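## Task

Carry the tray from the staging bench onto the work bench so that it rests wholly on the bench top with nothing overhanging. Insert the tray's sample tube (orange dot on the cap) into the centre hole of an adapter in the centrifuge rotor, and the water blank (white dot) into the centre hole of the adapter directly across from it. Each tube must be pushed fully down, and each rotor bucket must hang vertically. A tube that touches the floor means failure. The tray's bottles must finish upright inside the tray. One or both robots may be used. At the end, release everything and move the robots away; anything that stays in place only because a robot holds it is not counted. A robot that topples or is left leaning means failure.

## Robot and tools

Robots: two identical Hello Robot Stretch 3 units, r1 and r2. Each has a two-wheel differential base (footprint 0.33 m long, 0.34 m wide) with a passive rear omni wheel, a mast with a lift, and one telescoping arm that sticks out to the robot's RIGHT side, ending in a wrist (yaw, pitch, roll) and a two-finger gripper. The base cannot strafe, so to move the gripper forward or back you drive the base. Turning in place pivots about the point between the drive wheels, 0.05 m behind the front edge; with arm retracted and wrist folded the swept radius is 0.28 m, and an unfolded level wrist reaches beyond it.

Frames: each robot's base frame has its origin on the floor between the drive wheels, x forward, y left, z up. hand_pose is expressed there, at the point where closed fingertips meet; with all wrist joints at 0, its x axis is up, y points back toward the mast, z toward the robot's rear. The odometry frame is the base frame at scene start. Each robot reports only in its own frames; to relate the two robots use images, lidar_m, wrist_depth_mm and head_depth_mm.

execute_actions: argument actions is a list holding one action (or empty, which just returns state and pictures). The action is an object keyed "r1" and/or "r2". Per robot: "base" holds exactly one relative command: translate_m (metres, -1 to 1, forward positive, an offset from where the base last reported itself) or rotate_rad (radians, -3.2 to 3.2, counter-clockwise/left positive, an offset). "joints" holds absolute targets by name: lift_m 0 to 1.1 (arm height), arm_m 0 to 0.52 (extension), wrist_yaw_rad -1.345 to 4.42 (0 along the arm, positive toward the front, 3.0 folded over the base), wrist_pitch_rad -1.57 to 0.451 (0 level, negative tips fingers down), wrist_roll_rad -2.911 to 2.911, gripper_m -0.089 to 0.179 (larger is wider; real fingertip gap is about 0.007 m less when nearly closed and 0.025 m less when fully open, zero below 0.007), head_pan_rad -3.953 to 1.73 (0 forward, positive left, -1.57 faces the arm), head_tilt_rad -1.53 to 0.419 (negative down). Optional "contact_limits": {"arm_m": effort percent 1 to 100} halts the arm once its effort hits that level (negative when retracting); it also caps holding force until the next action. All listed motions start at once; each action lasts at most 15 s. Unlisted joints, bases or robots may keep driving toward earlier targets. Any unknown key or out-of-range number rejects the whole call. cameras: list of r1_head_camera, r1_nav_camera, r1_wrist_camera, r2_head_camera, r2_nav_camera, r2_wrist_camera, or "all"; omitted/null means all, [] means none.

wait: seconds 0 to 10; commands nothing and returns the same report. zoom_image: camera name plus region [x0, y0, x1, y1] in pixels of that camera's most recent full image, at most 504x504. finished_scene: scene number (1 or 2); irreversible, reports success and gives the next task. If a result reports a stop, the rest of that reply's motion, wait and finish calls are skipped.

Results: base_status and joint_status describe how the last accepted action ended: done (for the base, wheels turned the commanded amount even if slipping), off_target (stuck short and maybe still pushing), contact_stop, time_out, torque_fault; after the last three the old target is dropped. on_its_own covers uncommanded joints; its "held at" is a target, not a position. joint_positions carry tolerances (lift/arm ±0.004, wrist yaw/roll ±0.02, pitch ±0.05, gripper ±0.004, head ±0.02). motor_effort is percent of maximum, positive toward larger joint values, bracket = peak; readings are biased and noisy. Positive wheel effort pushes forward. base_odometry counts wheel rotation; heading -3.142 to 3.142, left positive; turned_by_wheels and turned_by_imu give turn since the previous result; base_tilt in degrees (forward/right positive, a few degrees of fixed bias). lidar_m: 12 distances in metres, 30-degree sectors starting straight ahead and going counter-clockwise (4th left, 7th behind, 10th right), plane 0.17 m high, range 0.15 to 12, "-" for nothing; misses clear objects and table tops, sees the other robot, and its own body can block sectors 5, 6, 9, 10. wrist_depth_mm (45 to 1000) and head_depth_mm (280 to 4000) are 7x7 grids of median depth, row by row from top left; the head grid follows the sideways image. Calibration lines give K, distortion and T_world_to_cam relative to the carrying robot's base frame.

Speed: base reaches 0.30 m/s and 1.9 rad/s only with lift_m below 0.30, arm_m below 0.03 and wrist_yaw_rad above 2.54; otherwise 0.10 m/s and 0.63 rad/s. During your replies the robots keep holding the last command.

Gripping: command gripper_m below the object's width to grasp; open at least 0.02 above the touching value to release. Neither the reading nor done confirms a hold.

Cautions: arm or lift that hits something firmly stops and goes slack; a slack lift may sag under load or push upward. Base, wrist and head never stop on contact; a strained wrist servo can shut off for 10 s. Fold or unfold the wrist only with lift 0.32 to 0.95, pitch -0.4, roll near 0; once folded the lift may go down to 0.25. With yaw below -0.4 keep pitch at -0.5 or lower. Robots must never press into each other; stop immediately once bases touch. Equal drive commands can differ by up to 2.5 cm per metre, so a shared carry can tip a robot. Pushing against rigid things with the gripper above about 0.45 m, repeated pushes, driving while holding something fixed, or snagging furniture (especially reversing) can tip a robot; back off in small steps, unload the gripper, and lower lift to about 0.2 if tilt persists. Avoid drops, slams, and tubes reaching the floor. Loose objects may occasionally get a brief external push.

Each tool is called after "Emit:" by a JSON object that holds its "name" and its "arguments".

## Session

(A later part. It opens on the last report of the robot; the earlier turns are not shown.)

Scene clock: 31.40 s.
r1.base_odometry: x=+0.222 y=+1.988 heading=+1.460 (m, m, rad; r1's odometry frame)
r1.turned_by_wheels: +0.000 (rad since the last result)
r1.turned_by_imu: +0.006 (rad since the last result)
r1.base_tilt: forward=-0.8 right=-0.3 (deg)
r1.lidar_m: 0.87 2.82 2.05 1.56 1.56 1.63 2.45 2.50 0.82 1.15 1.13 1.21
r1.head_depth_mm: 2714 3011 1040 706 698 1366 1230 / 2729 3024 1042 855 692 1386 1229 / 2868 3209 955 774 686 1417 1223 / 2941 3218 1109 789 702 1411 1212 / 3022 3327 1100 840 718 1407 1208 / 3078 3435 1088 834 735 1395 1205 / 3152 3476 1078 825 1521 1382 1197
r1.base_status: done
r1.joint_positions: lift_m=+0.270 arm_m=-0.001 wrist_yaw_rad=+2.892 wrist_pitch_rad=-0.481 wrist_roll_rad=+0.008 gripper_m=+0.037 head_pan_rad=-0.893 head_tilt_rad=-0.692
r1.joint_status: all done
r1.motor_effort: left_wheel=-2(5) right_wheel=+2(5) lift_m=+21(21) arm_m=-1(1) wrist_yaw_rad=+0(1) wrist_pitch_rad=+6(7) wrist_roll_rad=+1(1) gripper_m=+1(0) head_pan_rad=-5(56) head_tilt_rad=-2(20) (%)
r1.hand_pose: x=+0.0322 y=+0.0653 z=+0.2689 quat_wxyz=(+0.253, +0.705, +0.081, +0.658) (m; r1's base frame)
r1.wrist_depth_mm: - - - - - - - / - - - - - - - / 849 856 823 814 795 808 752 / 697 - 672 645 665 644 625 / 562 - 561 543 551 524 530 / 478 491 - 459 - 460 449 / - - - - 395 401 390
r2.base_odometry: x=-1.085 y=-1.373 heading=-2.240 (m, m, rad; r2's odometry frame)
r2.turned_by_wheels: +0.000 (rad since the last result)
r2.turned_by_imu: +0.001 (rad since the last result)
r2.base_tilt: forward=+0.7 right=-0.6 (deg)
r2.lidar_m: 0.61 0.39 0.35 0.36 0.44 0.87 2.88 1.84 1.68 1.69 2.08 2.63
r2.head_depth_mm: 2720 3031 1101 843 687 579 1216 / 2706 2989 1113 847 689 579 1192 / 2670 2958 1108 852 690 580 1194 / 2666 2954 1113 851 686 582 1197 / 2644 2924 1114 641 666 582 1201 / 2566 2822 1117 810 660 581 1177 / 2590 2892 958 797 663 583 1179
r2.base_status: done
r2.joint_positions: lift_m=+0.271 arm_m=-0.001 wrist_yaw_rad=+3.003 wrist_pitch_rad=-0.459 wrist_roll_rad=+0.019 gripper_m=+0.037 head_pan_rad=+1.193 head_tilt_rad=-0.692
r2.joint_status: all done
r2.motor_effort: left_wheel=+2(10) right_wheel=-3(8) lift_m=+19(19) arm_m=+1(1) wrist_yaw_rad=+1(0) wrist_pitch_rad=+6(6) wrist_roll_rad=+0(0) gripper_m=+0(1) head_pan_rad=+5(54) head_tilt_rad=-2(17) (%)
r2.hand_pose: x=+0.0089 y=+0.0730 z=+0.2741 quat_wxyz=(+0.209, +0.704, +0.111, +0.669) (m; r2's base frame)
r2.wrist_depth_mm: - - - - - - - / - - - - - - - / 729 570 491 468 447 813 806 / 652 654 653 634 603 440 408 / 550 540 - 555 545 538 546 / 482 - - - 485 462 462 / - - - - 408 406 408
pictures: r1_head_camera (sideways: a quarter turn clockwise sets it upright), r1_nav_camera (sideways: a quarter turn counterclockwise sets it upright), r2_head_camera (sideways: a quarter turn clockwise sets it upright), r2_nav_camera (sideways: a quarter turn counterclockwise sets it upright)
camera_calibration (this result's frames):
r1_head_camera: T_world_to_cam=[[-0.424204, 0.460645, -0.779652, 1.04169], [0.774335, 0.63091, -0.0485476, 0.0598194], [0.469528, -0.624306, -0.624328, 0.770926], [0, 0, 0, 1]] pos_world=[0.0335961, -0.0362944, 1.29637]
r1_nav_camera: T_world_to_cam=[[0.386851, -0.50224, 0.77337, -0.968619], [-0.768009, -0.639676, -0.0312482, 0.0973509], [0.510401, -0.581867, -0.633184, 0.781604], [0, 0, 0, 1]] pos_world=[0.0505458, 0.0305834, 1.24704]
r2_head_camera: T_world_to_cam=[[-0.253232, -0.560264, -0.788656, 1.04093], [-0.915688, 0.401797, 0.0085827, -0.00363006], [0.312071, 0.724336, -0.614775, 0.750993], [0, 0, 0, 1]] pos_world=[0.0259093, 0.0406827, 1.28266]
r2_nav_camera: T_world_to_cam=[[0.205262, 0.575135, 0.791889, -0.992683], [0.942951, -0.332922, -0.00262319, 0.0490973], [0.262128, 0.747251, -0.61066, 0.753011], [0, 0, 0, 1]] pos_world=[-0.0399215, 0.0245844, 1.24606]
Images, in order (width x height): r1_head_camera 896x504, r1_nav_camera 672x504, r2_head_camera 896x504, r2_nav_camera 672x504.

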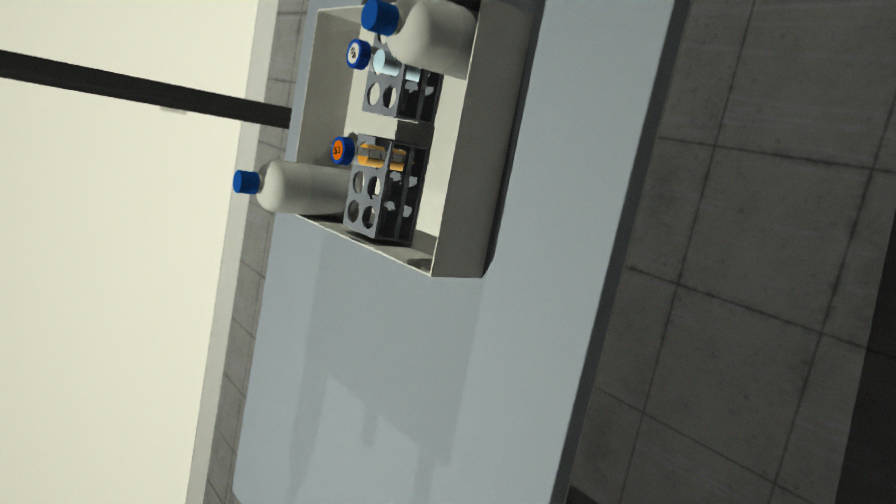

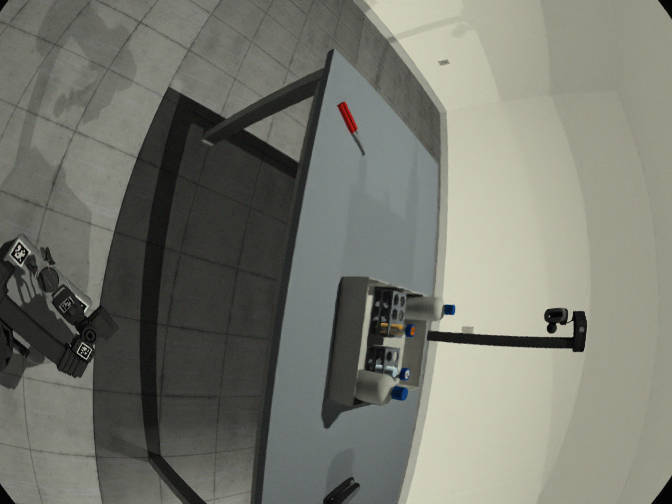

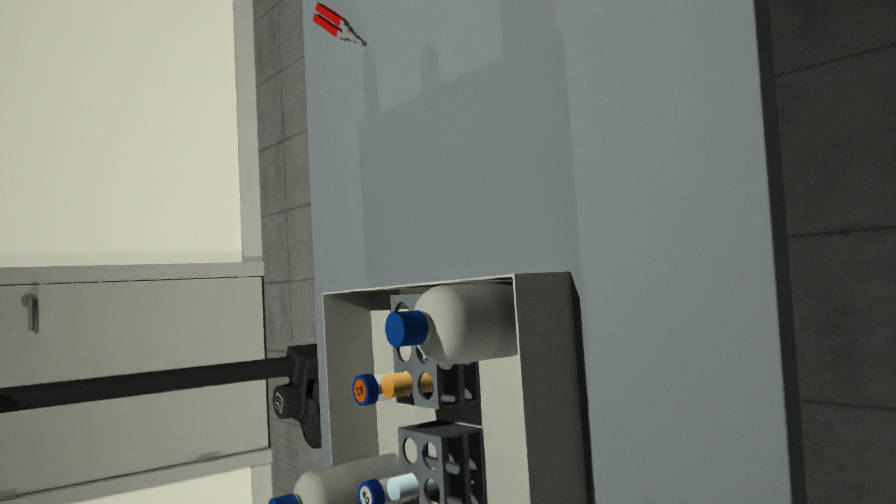

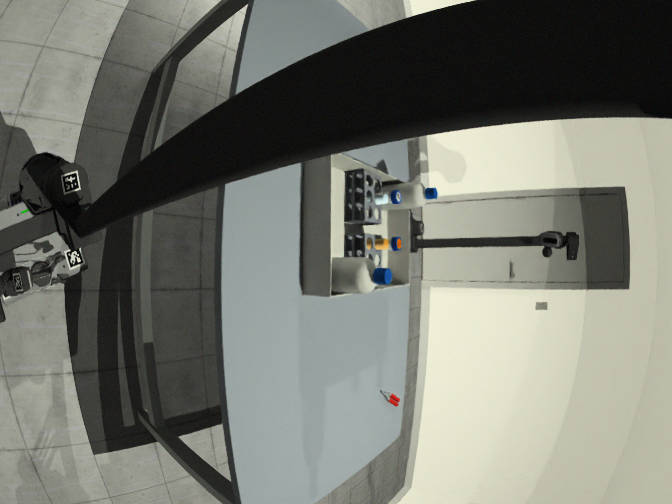

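Emit:
{"name": "execute_actions", "arguments": {"actions": [{"r1":{"base":{"rotate_rad":0.44},"joints":{"lift_m":0.9,"wrist_pitch_rad":-0.4}},"r2":{"base":{"rotate_rad":2.79},"joints":{"wrist_pitch_rad":-0.4}}}], "cameras": []}}

Emit:
{"name": "execute_actions", "arguments": {"actions": [{"r1":{"joints":{"wrist_yaw_rad":0,"head_pan_rad":-1.57}},"r2":{"joints":{"lift_m":0.94,"head_pan_rad":-1.57}}}], "cameras": []}}

Emit:
{"name": "execute_actions", "arguments": {"actions": [{"r1":{"joints":{"lift_m":1.08,"wrist_pitch_rad":-1.45,"wrist_roll_rad":1.57,"gripper_m":0.09}},"r2":{"base":{"translate_m":0.15},"joints":{"wrist_yaw_rad":0}}}], "cameras": []}}

Emit:
{"name": "execute_actions", "arguments": {"actions": [{"r1":{"joints":{"arm_m":0.45}},"r2":{"joints":{"lift_m":1.08,"arm_m":0.3,"wrist_pitch_rad":-1.45,"wrist_roll_rad":1.57,"gripper_m":0.09}}}]}}

Scene clock: 43.97 s.
r1.base_odometry: x=+0.222 y=+1.988 heading=+1.899 (m, m, rad; r1's odometry frame)
r1.turned_by_wheels: +0.440 (rad since the last result)
r1.turned_by_imu: +0.440 (rad since the last result)
r1.base_tilt: forward=-0.7 right=-0.3 (deg)
r1.lidar_m: 2.82 2.21 1.62 1.54 1.60 2.23 2.50 0.82 1.17 1.13 1.18 0.87
r1.head_depth_mm: 2979 3255 1149 870 699 1333 - / 3212 3458 1133 863 695 1425 1273 / 3408 3659 1125 851 746 1408 1216 / 3708 3880 1113 848 1584 1403 1210 / 3534 3728 1101 869 1671 1398 1208 / 3189 3432 2657 929 1324 1389 1206 / 2913 3182 2648 1903 1649 1394 1196
r1.base_status: done
r1.joint_positions: lift_m=+0.900 arm_m=-0.001 wrist_yaw_rad=+2.892 wrist_pitch_rad=-0.419 wrist_roll_rad=+0.008 gripper_m=+0.037 head_pan_rad=-0.893 head_tilt_rad=-0.692
r1.joint_status: all done
r1.motor_effort: left_wheel=-1(5) right_wheel=+1(6) lift_m=+27(30) arm_m=-1(1) wrist_yaw_rad=+0(0) wrist_pitch_rad=+9(11) wrist_roll_rad=+1(1) gripper_m=+1(0) head_pan_rad=-5(5) head_tilt_rad=-3(3) (%)
r1.hand_pose: x=+0.0343 y=+0.0733 z=+0.9123 quat_wxyz=(+0.233, +0.707, +0.059, +0.665) (m; r1's base frame)
r1.wrist_depth_mm: - - - - - - - / - - - - - - - / - - - - - - - / - - - - - - - / - - - - - - - / - - - - - - - / - - - - - - -
r2.base_odometry: x=-1.085 y=-1.373 heading=+0.550 (m, m, rad; r2's odometry frame)
r2.turned_by_wheels: +2.790 (rad since the last result)
r2.turned_by_imu: +2.802 (rad since the last result)
r2.base_tilt: forward=+0.7 right=-0.7 (deg)
r2.lidar_m: 2.62 2.35 1.74 1.68 1.75 2.41 2.64 0.50 0.37 0.36 0.37 0.51
r2.head_depth_mm: 1809 2050 2318 2065 1669 1413 1220 / 1736 1935 2207 2082 1683 1418 1219 / 1654 1845 2089 2073 1669 1414 1225 / 1596 1757 1975 2076 1681 1421 1222 / 1530 1688 1865 2014 1689 1417 1219 / 1476 1615 1792 1966 1683 1423 1224 / 1413 1543 1720 1904 1705 1420 1227
r2.base_status: done
r2.joint_positions: lift_m=+0.271 arm_m=-0.001 wrist_yaw_rad=+3.003 wrist_pitch_rad=-0.421 wrist_roll_rad=+0.019 gripper_m=+0.037 head_pan_rad=+1.193 head_tilt_rad=-0.692
r2.joint_status: all done
r2.motor_effort: left_wheel=-3(11) right_wheel=+3(13) lift_m=+19(19) arm_m=+1(0) wrist_yaw_rad=+0(1) wrist_pitch_rad=+9(9) wrist_roll_rad=+0(0) gripper_m=+0(1) head_pan_rad=+4(5) head_tilt_rad=-3(2) (%)
r2.hand_pose: x=+0.0096 y=+0.0778 z=+0.2825 quat_wxyz=(+0.197, +0.706, +0.098, +0.673) (m; r2's base frame)
r2.wrist_depth_mm: - - - - - - - / - - - - - - - / 898 863 875 872 868 864 891 / 702 693 690 695 680 689 690 / 571 575 - 571 576 567 565 / 480 499 - - 496 482 484 / - - - - 421 420 420
pictures: none
No camera images: the call's "cameras" was empty. Leave "cameras" out to get every camera's image.

Scene clock: 50.90 s.
r1.base_odometry: x=+0.222 y=+1.988 heading=+1.899 (m, m, rad; r1's odometry frame)
r1.turned_by_wheels: +0.000 (rad since the last result)
r1.turned_by_imu: +0.000 (rad since the last result)
r1.base_tilt: forward=-0.8 right=-0.4 (deg)
r1.lidar_m: 2.82 2.21 1.62 1.54 1.61 2.23 2.49 0.82 1.17 1.13 1.18 0.87
r1.head_depth_mm: 2801 3180 1152 868 697 - - / 2809 3144 1136 859 693 - - / 2844 3178 1046 754 726 - - / 2823 3174 1056 774 724 - - / 1381 3126 945 777 698 1396 1209 / 2855 3203 1082 792 693 1392 1201 / 2871 3214 1079 826 687 1384 1191
r1.base_status: not commanded
r1.joint_positions: lift_m=+0.900 arm_m=-0.001 wrist_yaw_rad=+0.002 wrist_pitch_rad=-0.419 wrist_roll_rad=+0.008 gripper_m=+0.037 head_pan_rad=-1.563 head_tilt_rad=-0.692
r1.joint_status: all done
r1.motor_effort: left_wheel=-2(1) right_wheel=+0(1) lift_m=+26(26) arm_m=+0(1) wrist_yaw_rad=-1(2) wrist_pitch_rad=+10(10) wrist_roll_rad=+0(1) gripper_m=+0(1) head_pan_rad=-5(53) head_tilt_rad=-3(3) (%)
r1.hand_pose: x=-0.0211 y=-0.3682 z=+0.9123 quat_wxyz=(+0.689, +0.147, -0.694, -0.147) (m; r1's base frame)
r1.wrist_depth_mm: - - - - - - - / - - 682 720 768 856 822 / 681 671 580 564 457 620 541 / 514 500 434 433 444 479 479 / 413 406 406 400 402 386 376 / 347 343 338 338 - 324 323 / - - - - - - -
r2.base_odometry: x=-1.085 y=-1.373 heading=+0.550 (m, m, rad; r2's odometry frame)
r2.turned_by_wheels: +0.000 (rad since the last result)
r2.turned_by_imu: +0.000 (rad since the last result)
r2.base_tilt: forward=+0.7 right=-0.9 (deg)
r2.lidar_m: 2.61 2.35 1.74 1.67 1.75 2.42 2.63 0.50 0.37 0.35 0.37 0.51
r2.head_depth_mm: 2691 3006 1107 847 - - 1176 / 2679 3001 1110 849 708 - 1200 / 2682 2958 1108 849 710 - - / 2624 2933 1113 774 675 - - / 2633 2932 1114 667 674 - - / 1185 2778 1121 818 667 - 1166 / 2633 2943 866 812 661 583 1201
r2.base_status: not commanded
r2.joint_positions: lift_m=+0.939 arm_m=-0.001 wrist_yaw_rad=+3.003 wrist_pitch_rad=-0.420 wrist_roll_rad=+0.019 gripper_m=+0.037 head_pan_rad=-1.563 head_tilt_rad=-0.692
r2.joint_status: all done
r2.motor_effort: left_wheel=-3(3) right_wheel=+2(3) lift_m=+47(48) arm_m=+1(1) wrist_yaw_rad=+0(1) wrist_pitch_rad=+9(9) wrist_roll_rad=+0(0) gripper_m=+1(1) head_pan_rad=-4(50) head_tilt_rad=-2(3) (%)
r2.hand_pose: x=+0.0096 y=+0.0779 z=+0.9515 quat_wxyz=(+0.196, +0.706, +0.098, +0.673) (m; r2's base frame)
r2.wrist_depth_mm: - - - - - - - / - - - - - - - / - - - - - - - / - - - - - - - / - - - - - - - / - - - - - - - / - - - - - - -
pictures: none
No camera images: the call's "cameras" was empty. Leave "cameras" out to get every camera's image.

Scene clock: 53.67 s.
r1.base_odometry: x=+0.222 y=+1.988 heading=+1.899 (m, m, rad; r1's odometry frame)
r1.turned_by_wheels: +0.000 (rad since the last result)
r1.turned_by_imu: +0.000 (rad since the last result)
r1.base_tilt: forward=-0.8 right=-0.3 (deg)
r1.lidar_m: 2.82 2.21 1.62 1.54 1.61 2.23 2.50 0.82 1.17 1.13 1.17 0.87
r1.head_depth_mm: - - - - - - 1209 / - - - - - - - / - - - - - - - / 1154 3073 1061 774 701 - 1163 / 2872 3204 946 774 699 - 1155 / 2886 3223 1083 793 694 1394 1201 / 2870 3219 1072 827 689 1380 1201
r1.base_status: not commanded
r1.joint_positions: lift_m=+1.080 arm_m=-0.001 wrist_yaw_rad=+0.001 wrist_pitch_rad=-1.443 wrist_roll_rad=+1.563 gripper_m=+0.090 head_pan_rad=-1.563 head_tilt_rad=-0.692
r1.joint_status: all done
r1.motor_effort: left_wheel=-2(2) right_wheel=+0(1) lift_m=+26(29) arm_m=+0(0) wrist_yaw_rad=-1(1) wrist_pitch_rad=-3(9) wrist_roll_rad=+3(3) gripper_m=+0(80) head_pan_rad=-5(5) head_tilt_rad=-4(3) (%)
r1.hand_pose: x=-0.0215 y=-0.1523 z=+0.9613 quat_wxyz=(+0.004, +0.003, -0.750, -0.661) (m; r1's base frame)
r1.wrist_depth_mm: 374 - - - - - 945 / 386 - - - - - 976 / 398 - - - - - 973 / 407 - - - - - - / 418 - - - - - - / 432 - - - - - - / 439 430 - - - - -
r2.base_odometry: x=-0.957 y=-1.294 heading=+0.550 (m, m, rad; r2's odometry frame)
r2.turned_by_wheels: +0.000 (rad since the last result)
r2.turned_by_imu: +0.000 (rad since the last result)
r2.base_tilt: forward=+0.7 right=-0.9 (deg)
r2.lidar_m: 2.46 2.34 1.73 1.67 1.75 2.41 2.78 0.50 0.37 0.36 0.37 0.51
r2.head_depth_mm: 2703 2998 1104 845 - - - / 2673 2960 1100 667 685 - - / 2661 2969 989 798 - - - / 2684 2914 984 811 - - 1195 / 1421 2901 914 803 669 582 1204 / 2622 2965 1112 823 676 582 1201 / 2652 2916 1120 859 695 584 1206
r2.base_status: done
r2.joint_positions: lift_m=+0.939 arm_m=-0.001 wrist_yaw_rad=+0.002 wrist_pitch_rad=-0.420 wrist_roll_rad=+0.019 gripper_m=+0.037 head_pan_rad=-1.563 head_tilt_rad=-0.692
r2.joint_status: all done
r2.motor_effort: left_wheel=-3(6) right_wheel=+3(8) lift_m=+47(47) arm_m=+0(1) wrist_yaw_rad=-1(3) wrist_pitch_rad=+9(9) wrist_roll_rad=+0(0) gripper_m=+1(0) head_pan_rad=-4(4) head_tilt_rad=-3(3) (%)
r2.hand_pose: x=-0.0212 y=-0.3681 z=+0.9515 quat_wxyz=(+0.685, +0.147, -0.698, -0.149) (m; r2's base frame)
r2.wrist_depth_mm: - - - - - - - / - - - - - - - / 657 674 614 541 362 665 671 / 541 534 508 504 362 529 531 / 440 438 366 373 368 435 438 / 375 371 375 373 385 371 371 / 325 326 323 324 323 323 322
pictures: none
No camera images: the call's "cameras" was empty. Leave "cameras" out to get every camera's image.

Scene clock: 58.17 s.
r1.base_odometry: x=+0.222 y=+1.988 heading=+1.899 (m, m, rad; r1's odometry frame)
r1.turned_by_wheels: +0.000 (rad since the last result)
r1.turned_by_imu: +0.000 (rad since the last result)
r1.base_tilt: forward=-0.7 right=-0.3 (deg)
r1.lidar_m: 2.82 2.21 1.62 1.54 1.60 2.23 2.49 0.82 1.17 1.13 1.18 0.87
r1.head_depth_mm: 2814 3157 1150 869 696 1429 1228 / 2895 3214 1137 859 692 1428 1225 / - 3244 1045 748 690 1421 1221 / 907 2444 1056 774 686 1410 1208 / 2855 3184 944 776 697 1399 1207 / 2845 3165 1082 791 694 1397 1203 / 2868 3225 1076 825 689 1382 1193
r1.base_status: not commanded
r1.joint_positions: lift_m=+1.080 arm_m=+0.450 wrist_yaw_rad=+0.000 wrist_pitch_rad=-1.444 wrist_roll_rad=+1.565 gripper_m=+0.090 head_pan_rad=-1.563 head_tilt_rad=-0.692
r1.joint_status: all done
r1.motor_effort: left_wheel=-1(2) right_wheel=+1(1) lift_m=+26(26) arm_m=+5(6) wrist_yaw_rad=+0(1) wrist_pitch_rad=-3(4) wrist_roll_rad=+2(3) gripper_m=+0(1) head_pan_rad=-5(5) head_tilt_rad=-2(3) (%)
r1.hand_pose: x=-0.0215 y=-0.6027 z=+0.9613 quat_wxyz=(+0.002, +0.002, -0.750, -0.661) (m; r1's base frame)
r1.wrist_depth_mm: 372 360 343 337 326 309 942 / 376 314 219 337 335 319 - / 387 311 179 320 334 329 - / 395 320 362 351 345 338 - / 411 354 373 368 356 346 - / 403 326 386 370 364 - - / 357 348 392 379 366 362 -
r2.base_odometry: x=-0.957 y=-1.294 heading=+0.550 (m, m, rad; r2's odometry frame)
r2.turned_by_wheels: +0.000 (rad since the last result)
r2.turned_by_imu: +0.000 (rad since the last result)
r2.base_tilt: forward=+0.6 right=-0.8 (deg)
r2.lidar_m: 2.46 2.34 1.73 1.67 1.74 2.41 2.79 0.50 0.37 0.36 0.37 0.51
r2.head_depth_mm: 2695 3022 1103 848 687 578 1209 / 2602 2912 1064 668 671 580 1214 / - 2948 977 795 672 579 1193 / - - 980 809 671 581 1201 / 788 2894 884 804 668 581 1200 / 2616 2883 1112 820 676 582 1209 / 2633 2930 1123 858 695 583 1202
r2.base_status: not commanded
r2.joint_positions: lift_m=+1.079 arm_m=+0.300 wrist_yaw_rad=+0.000 wrist_pitch_rad=-1.443 wrist_roll_rad=+1.564 gripper_m=+0.090 head_pan_rad=-1.563 head_tilt_rad=-0.692
r2.joint_status: all done
r2.motor_effort: left_wheel=-3(4) right_wheel=+3(2) lift_m=+46(48) arm_m=+4(5) wrist_yaw_rad=+0(0) wrist_pitch_rad=-2(9) wrist_roll_rad=+4(5) gripper_m=+2(94) head_pan_rad=-4(4) head_tilt_rad=-3(2) (%)
r2.hand_pose: x=-0.0215 y=-0.4530 z=+0.9609 quat_wxyz=(+0.003, +0.002, -0.750, -0.661) (m; r2's base frame)
r2.wrist_depth_mm: 304 192 276 335 325 979 964 / 315 223 287 342 334 327 981 / 320 367 361 350 340 - - / 388 379 369 360 349 - - / 339 385 369 371 361 - - / 349 371 375 380 373 - - / 432 346 367 392 378 - -
pictures: r1_head_camera (sideways: a quarter turn clockwise sets it upright), r1_nav_camera (sideways: a quarter turn counterclockwise sets it upright), r1_wrist_camera, r2_head_camera (sideways: a quarter turn clockwise sets it upright), r2_nav_camera (sideways: a quarter turn counterclockwise sets it upright), r2_wrist_camera
camera_calibration (this result's frames):
r1_head_camera: T_world_to_cam=[[-0.0463883, 0.624498, -0.779648, 1.03938], [0.998729, 0.0135779, -0.0485476, 0.0584505], [-0.0197318, -0.780909, -0.624333, 0.773917], [0, 0, 0, 1]] pos_world=[0.00510954, -0.0455229, 1.29637]
r1_nav_camera: T_world_to_cam=[[-0.00872075, -0.6339, 0.773366, -0.9662], [-0.999214, -0.0243768, -0.0312483, 0.0987614], [0.0386605, -0.773031, -0.633189, 0.784489], [0, 0, 0, 1]] pos_world=[0.0599291, -0.0036328, 1.24704]
r1_wrist_camera: T_world_to_cam=[[0.012412, 0.989928, -0.141029, 0.738182], [0.988945, 0.00868864, 0.148026, -0.0811203], [0.14776, -0.141307, -0.978876, 1.0183], [0, 0, 0, 1]] pos_world=[-0.0794032, -0.586148, 1.1129]
r2_head_camera: T_world_to_cam=[[0.0240069, 0.614399, -0.78863, 1.03921], [0.99957, -0.0280423, 0.00858121, -0.0153112], [-0.0168427, -0.788497, -0.614808, 0.753043], [0, 0, 0, 1]] pos_world=[0.00303984, -0.0451448, 1.28266]
r2_nav_camera: T_world_to_cam=[[0.0260344, -0.610144, 0.791863, -0.991557], [-0.998937, -0.0460305, -0.0026248, 0.060945], [0.0380513, -0.790953, -0.610693, 0.754421], [0, 0, 0, 1]] pos_world=[0.057988, -0.00547537, 1.24606]
r2_wrist_camera: T_world_to_cam=[[-0.0106582, 0.99014, -0.139676, 0.581069], [0.988543, 0.0314656, 0.147623, -0.0698786], [0.150562, -0.136502, -0.979131, 1.04827], [0, 0, 0, 1]] pos_world=[-0.0825581, -0.43005, 1.11787]
Images, in order (width x height): r1_head_camera 896x504, r1_nav_camera 672x504, r1_wrist_camera 644x364, r2_head_camera 896x504, r2_nav_camera 672x504, r2_wrist_camera 644x364.

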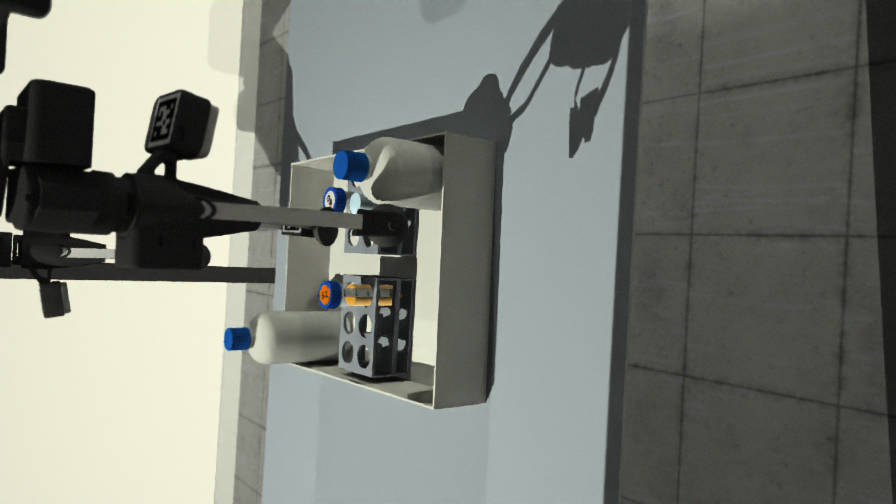

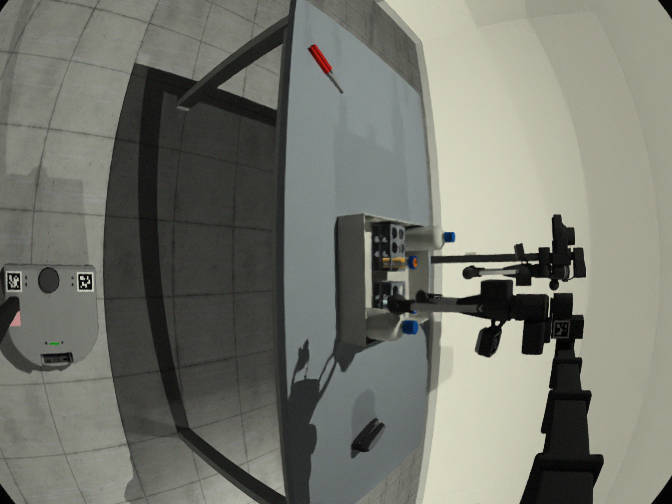

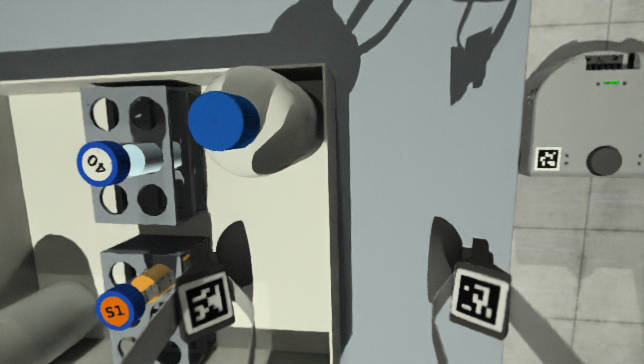

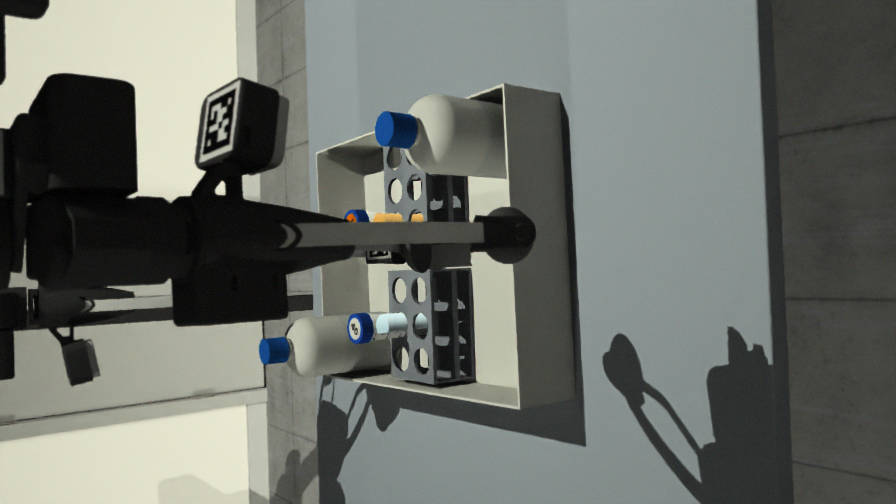

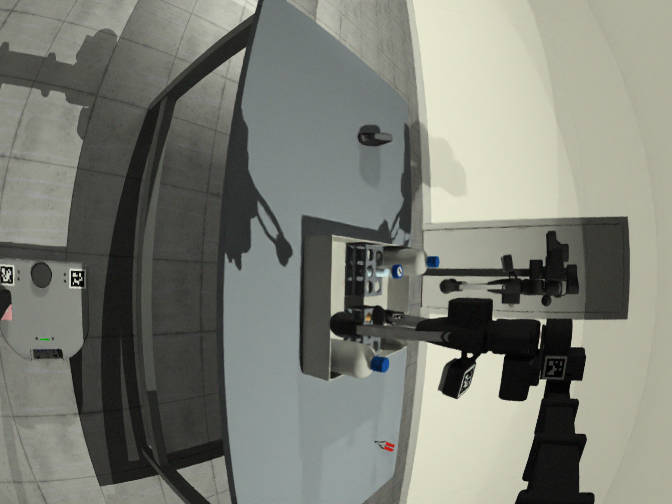

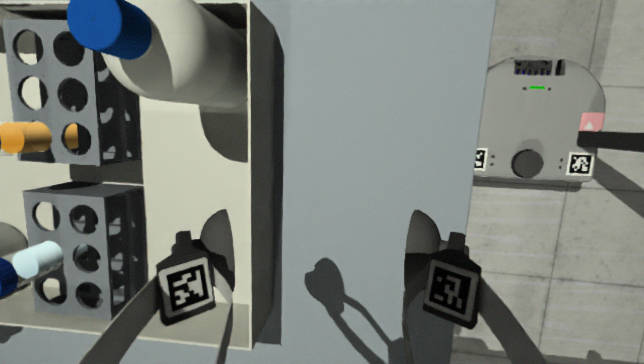

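Emit:
{"name": "execute_actions", "arguments": {"actions": [{"r1":{"base":{"translate_m":0.03},"joints":{"arm_m":0.485,"gripper_m":0.07}},"r2":{"joints":{"arm_m":0.38,"gripper_m":0.07}}}], "cameras": []}}

Emit:
{"name": "execute_actions", "arguments": {"actions": [{"r1":{"joints":{"lift_m":0.975}},"r2":{"joints":{"lift_m":0.975}}}], "cameras": ["r1_head_camera","r2_head_camera","r1_wrist_camera","r2_wrist_camera"]}}

Scene clock: 63.00 s.
r1.base_odometry: x=+0.212 y=+2.016 heading=+1.899 (m, m, rad; r1's odometry frame)
r1.turned_by_wheels: +0.000 (rad since the last result)
r1.turned_by_imu: +0.000 (rad since the last result)
r1.base_tilt: forward=-0.7 right=-0.3 (deg)
r1.lidar_m: 2.79 2.21 1.62 1.55 1.61 2.23 2.53 0.84 1.17 1.13 1.18 0.85
r1.head_depth_mm: 2817 3128 1148 867 697 1430 1233 / 2874 3230 1134 781 694 1423 1224 / - 3274 1055 761 688 1414 1218 / 1422 3141 1058 775 686 1414 1214 / 2828 3141 949 774 696 1400 1203 / 2886 3193 1087 812 693 1390 1199 / 2864 3210 1076 826 688 1386 1195
r1.base_status: done
r1.joint_positions: lift_m=+1.080 arm_m=+0.485 wrist_yaw_rad=+0.000 wrist_pitch_rad=-1.444 wrist_roll_rad=+1.565 gripper_m=+0.070 head_pan_rad=-1.563 head_tilt_rad=-0.692
r1.joint_status: all done
r1.motor_effort: left_wheel=-1(2) right_wheel=+0(5) lift_m=+26(26) arm_m=+5(5) wrist_yaw_rad=+0(0) wrist_pitch_rad=-3(3) wrist_roll_rad=+3(3) gripper_m=+1(71) head_pan_rad=-4(5) head_tilt_rad=-3(3) (%)
r1.hand_pose: x=-0.0215 y=-0.6377 z=+0.9613 quat_wxyz=(+0.002, +0.002, -0.750, -0.661) (m; r1's base frame)
r1.wrist_depth_mm: 372 355 338 206 320 308 935 / 377 303 321 201 327 316 - / 379 287 333 343 337 321 - / 399 372 365 353 344 332 - / 394 394 350 365 353 340 - / 356 334 - 375 368 344 - / 322 373 348 366 375 357 -
r2.base_odometry: x=-0.957 y=-1.294 heading=+0.550 (m, m, rad; r2's odometry frame)
r2.turned_by_wheels: +0.000 (rad since the last result)
r2.turned_by_imu: +0.000 (rad since the last result)
r2.base_tilt: forward=+0.7 right=-0.7 (deg)
r2.lidar_m: 2.46 2.34 1.73 1.67 1.74 2.40 2.78 0.50 0.37 0.36 0.37 0.51
r2.head_depth_mm: 2744 2960 1100 846 685 578 1217 / 2670 2982 1108 667 670 578 1214 / - 2886 989 795 671 578 1197 / - - 1112 802 671 581 1195 / 1358 2909 912 801 669 582 1194 / 2630 2936 1123 819 674 583 1203 / 2657 2915 1120 855 693 584 1204
r2.base_status: not commanded
r2.joint_positions: lift_m=+1.079 arm_m=+0.380 wrist_yaw_rad=+0.000 wrist_pitch_rad=-1.443 wrist_roll_rad=+1.564 gripper_m=+0.070 head_pan_rad=-1.563 head_tilt_rad=-0.692
r2.joint_status: all done
r2.motor_effort: left_wheel=-4(4) right_wheel=+3(3) lift_m=+47(47) arm_m=+4(4) wrist_yaw_rad=+0(0) wrist_pitch_rad=-2(2) wrist_roll_rad=+3(3) gripper_m=-1(82) head_pan_rad=-4(4) head_tilt_rad=-2(3) (%)
r2.hand_pose: x=-0.0215 y=-0.5330 z=+0.9609 quat_wxyz=(+0.003, +0.002, -0.750, -0.661) (m; r2's base frame)
r2.wrist_depth_mm: 353 297 170 210 324 316 963 / 375 304 223 256 332 322 321 / 379 310 358 350 338 331 - / 394 359 369 361 346 339 - / 397 331 375 370 356 348 - / 324 336 382 377 - 359 - / 433 390 351 371 379 369 -
pictures: none
No camera images: the call's "cameras" was empty. Leave "cameras" out to get every camera's image.

Scene clock: 64.80 s.
r1.base_odometry: x=+0.212 y=+2.016 heading=+1.899 (m, m, rad; r1's odometry frame)
r1.turned_by_wheels: +0.000 (rad since the last result)
r1.turned_by_imu: +0.000 (rad since the last result)
r1.base_tilt: forward=-0.8 right=-0.3 (deg)
r1.lidar_m: 2.79 2.21 1.62 1.54 1.60 2.23 2.53 0.85 1.17 1.13 1.17 0.85
r1.head_depth_mm: 2827 - 1052 865 698 1436 1230 / 2733 3277 1090 780 691 1428 1223 / 2727 - 1021 762 687 1416 1220 / 834 1636 1015 773 686 1403 1211 / 2829 3158 949 773 697 1400 1206 / 2862 3182 1087 814 692 1390 1201 / 2877 3221 1074 828 687 1383 1198
r1.base_status: not commanded
r1.joint_positions: lift_m=+0.975 arm_m=+0.485 wrist_yaw_rad=+0.000 wrist_pitch_rad=-1.444 wrist_roll_rad=+1.565 gripper_m=+0.070 head_pan_rad=-1.563 head_tilt_rad=-0.692
r1.joint_status: all done
r1.motor_effort: left_wheel=-1(1) right_wheel=+1(2) lift_m=+21(23) arm_m=+5(5) wrist_yaw_rad=+0(0) wrist_pitch_rad=-3(3) wrist_roll_rad=+3(3) gripper_m=+1(1) head_pan_rad=-5(5) head_tilt_rad=-4(3) (%)
r1.hand_pose: x=-0.0215 y=-0.6377 z=+0.8566 quat_wxyz=(+0.002, +0.002, -0.750, -0.661) (m; r1's base frame)
r1.wrist_depth_mm: 200 68 83 101 224 219 213 / 199 195 102 109 231 223 216 / 182 225 118 239 236 226 220 / 213 240 257 248 241 233 224 / 245 266 265 254 248 237 231 / 227 227 - 259 255 243 235 / 184 223 279 270 260 251 241
r2.base_odometry: x=-0.957 y=-1.294 heading=+0.550 (m, m, rad; r2's odometry frame)
r2.turned_by_wheels: +0.000 (rad since the last result)
r2.turned_by_imu: +0.000 (rad since the last result)
r2.base_tilt: forward=+0.7 right=-0.9 (deg)
r2.lidar_m: 2.47 2.34 1.73 1.67 1.74 2.41 2.79 0.50 0.37 0.36 0.37 0.51
r2.head_depth_mm: 2691 - 1016 845 686 578 1212 / 2641 - 1109 668 672 578 1219 / 2608 - 988 791 671 580 1202 / 2542 - - 797 672 580 1196 / 748 2832 883 802 668 580 1203 / 2591 2932 1115 821 677 583 1210 / 2638 2895 1121 857 696 584 1206
r2.base_status: not commanded
r2.joint_positions: lift_m=+0.976 arm_m=+0.380 wrist_yaw_rad=+0.000 wrist_pitch_rad=-1.443 wrist_roll_rad=+1.564 gripper_m=+0.070 head_pan_rad=-1.563 head_tilt_rad=-0.692
r2.joint_status: all done
r2.motor_effort: left_wheel=-3(4) right_wheel=+2(2) lift_m=+19(44) arm_m=+4(4) wrist_yaw_rad=+0(0) wrist_pitch_rad=-2(2) wrist_roll_rad=+3(3) gripper_m=+0(1) head_pan_rad=-4(4) head_tilt_rad=-2(3) (%)
r2.hand_pose: x=-0.0215 y=-0.5330 z=+0.8570 quat_wxyz=(+0.003, +0.002, -0.750, -0.661) (m; r2's base frame)
r2.wrist_depth_mm: 199 108 107 189 231 224 218 / 203 232 126 207 236 228 222 / 207 260 254 247 242 234 227 / 243 266 263 253 248 241 233 / 240 272 268 260 253 245 239 / 227 258 272 269 - 253 246 / 234 288 286 274 268 258 252
pictures: r1_head_camera (sideways: a quarter turn clockwise sets it upright), r1_wrist_camera, r2_head_camera (sideways: a quarter turn clockwise sets it upright), r2_wrist_camera
camera_calibration (this result's frames):
r1_head_camera: T_world_to_cam=[[-0.0463884, 0.624498, -0.779648, 1.03938], [0.998729, 0.013578, -0.0485476, 0.0584505], [-0.0197318, -0.780909, -0.624333, 0.773917], [0, 0, 0, 1]] pos_world=[0.00510954, -0.0455229, 1.29637]
r1_wrist_camera: T_world_to_cam=[[0.012412, 0.989937, -0.140966, 0.758002], [0.988945, 0.00867931, 0.148027, -0.0653214], [0.14776, -0.141245, -0.978885, 0.910894], [0, 0, 0, 1]] pos_world=[-0.0794032, -0.621147, 1.00818]
r2_head_camera: T_world_to_cam=[[0.0240068, 0.614399, -0.78863, 1.03921], [0.99957, -0.0280422, 0.00858121, -0.0153112], [-0.0168426, -0.788497, -0.614808, 0.753043], [0, 0, 0, 1]] pos_world=[0.00303985, -0.0451448, 1.28266]
r2_wrist_camera: T_world_to_cam=[[-0.0106521, 0.990161, -0.139524, 0.645618], [0.988543, 0.031437, 0.147628, -0.0520519], [0.150562, -0.136353, -0.979152, 0.935767], [0, 0, 0, 1]] pos_world=[-0.082558, -0.510035, 1.01402]
Images, in order (width x height): r1_head_camera 896x504, r1_wrist_camera 644x364, r2_head_camera 896x504, r2_wrist_camera 644x364.

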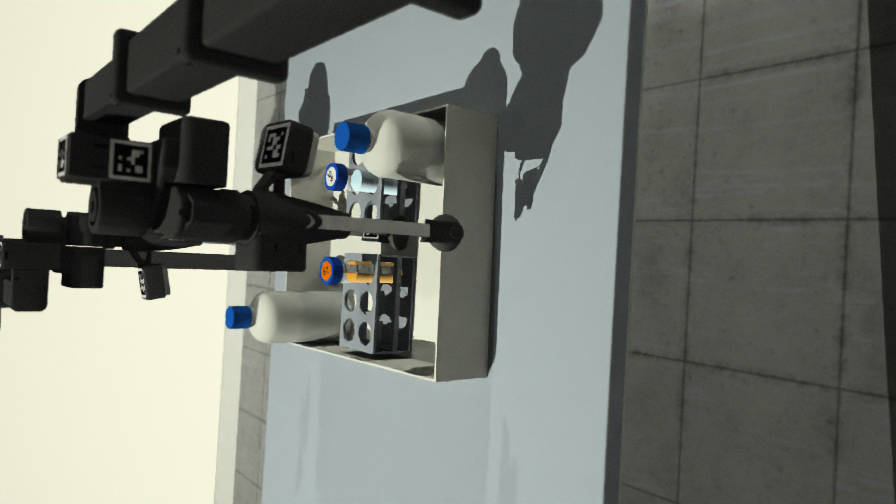

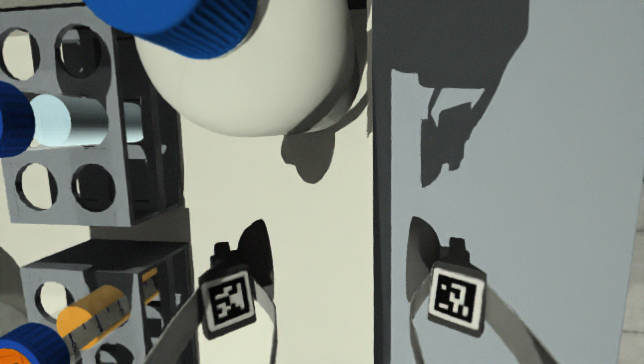

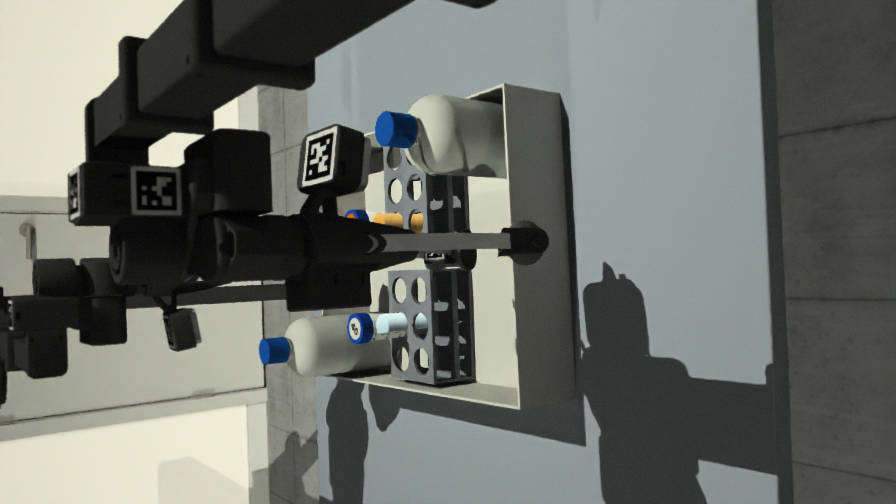

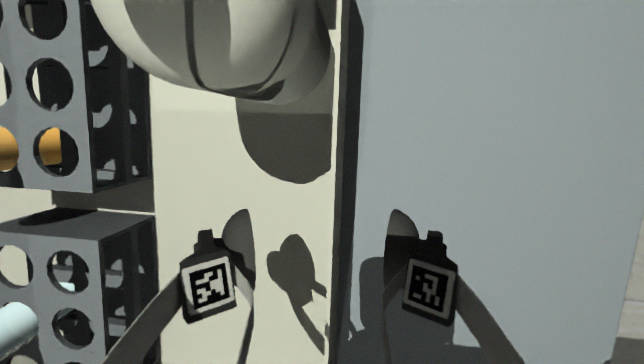

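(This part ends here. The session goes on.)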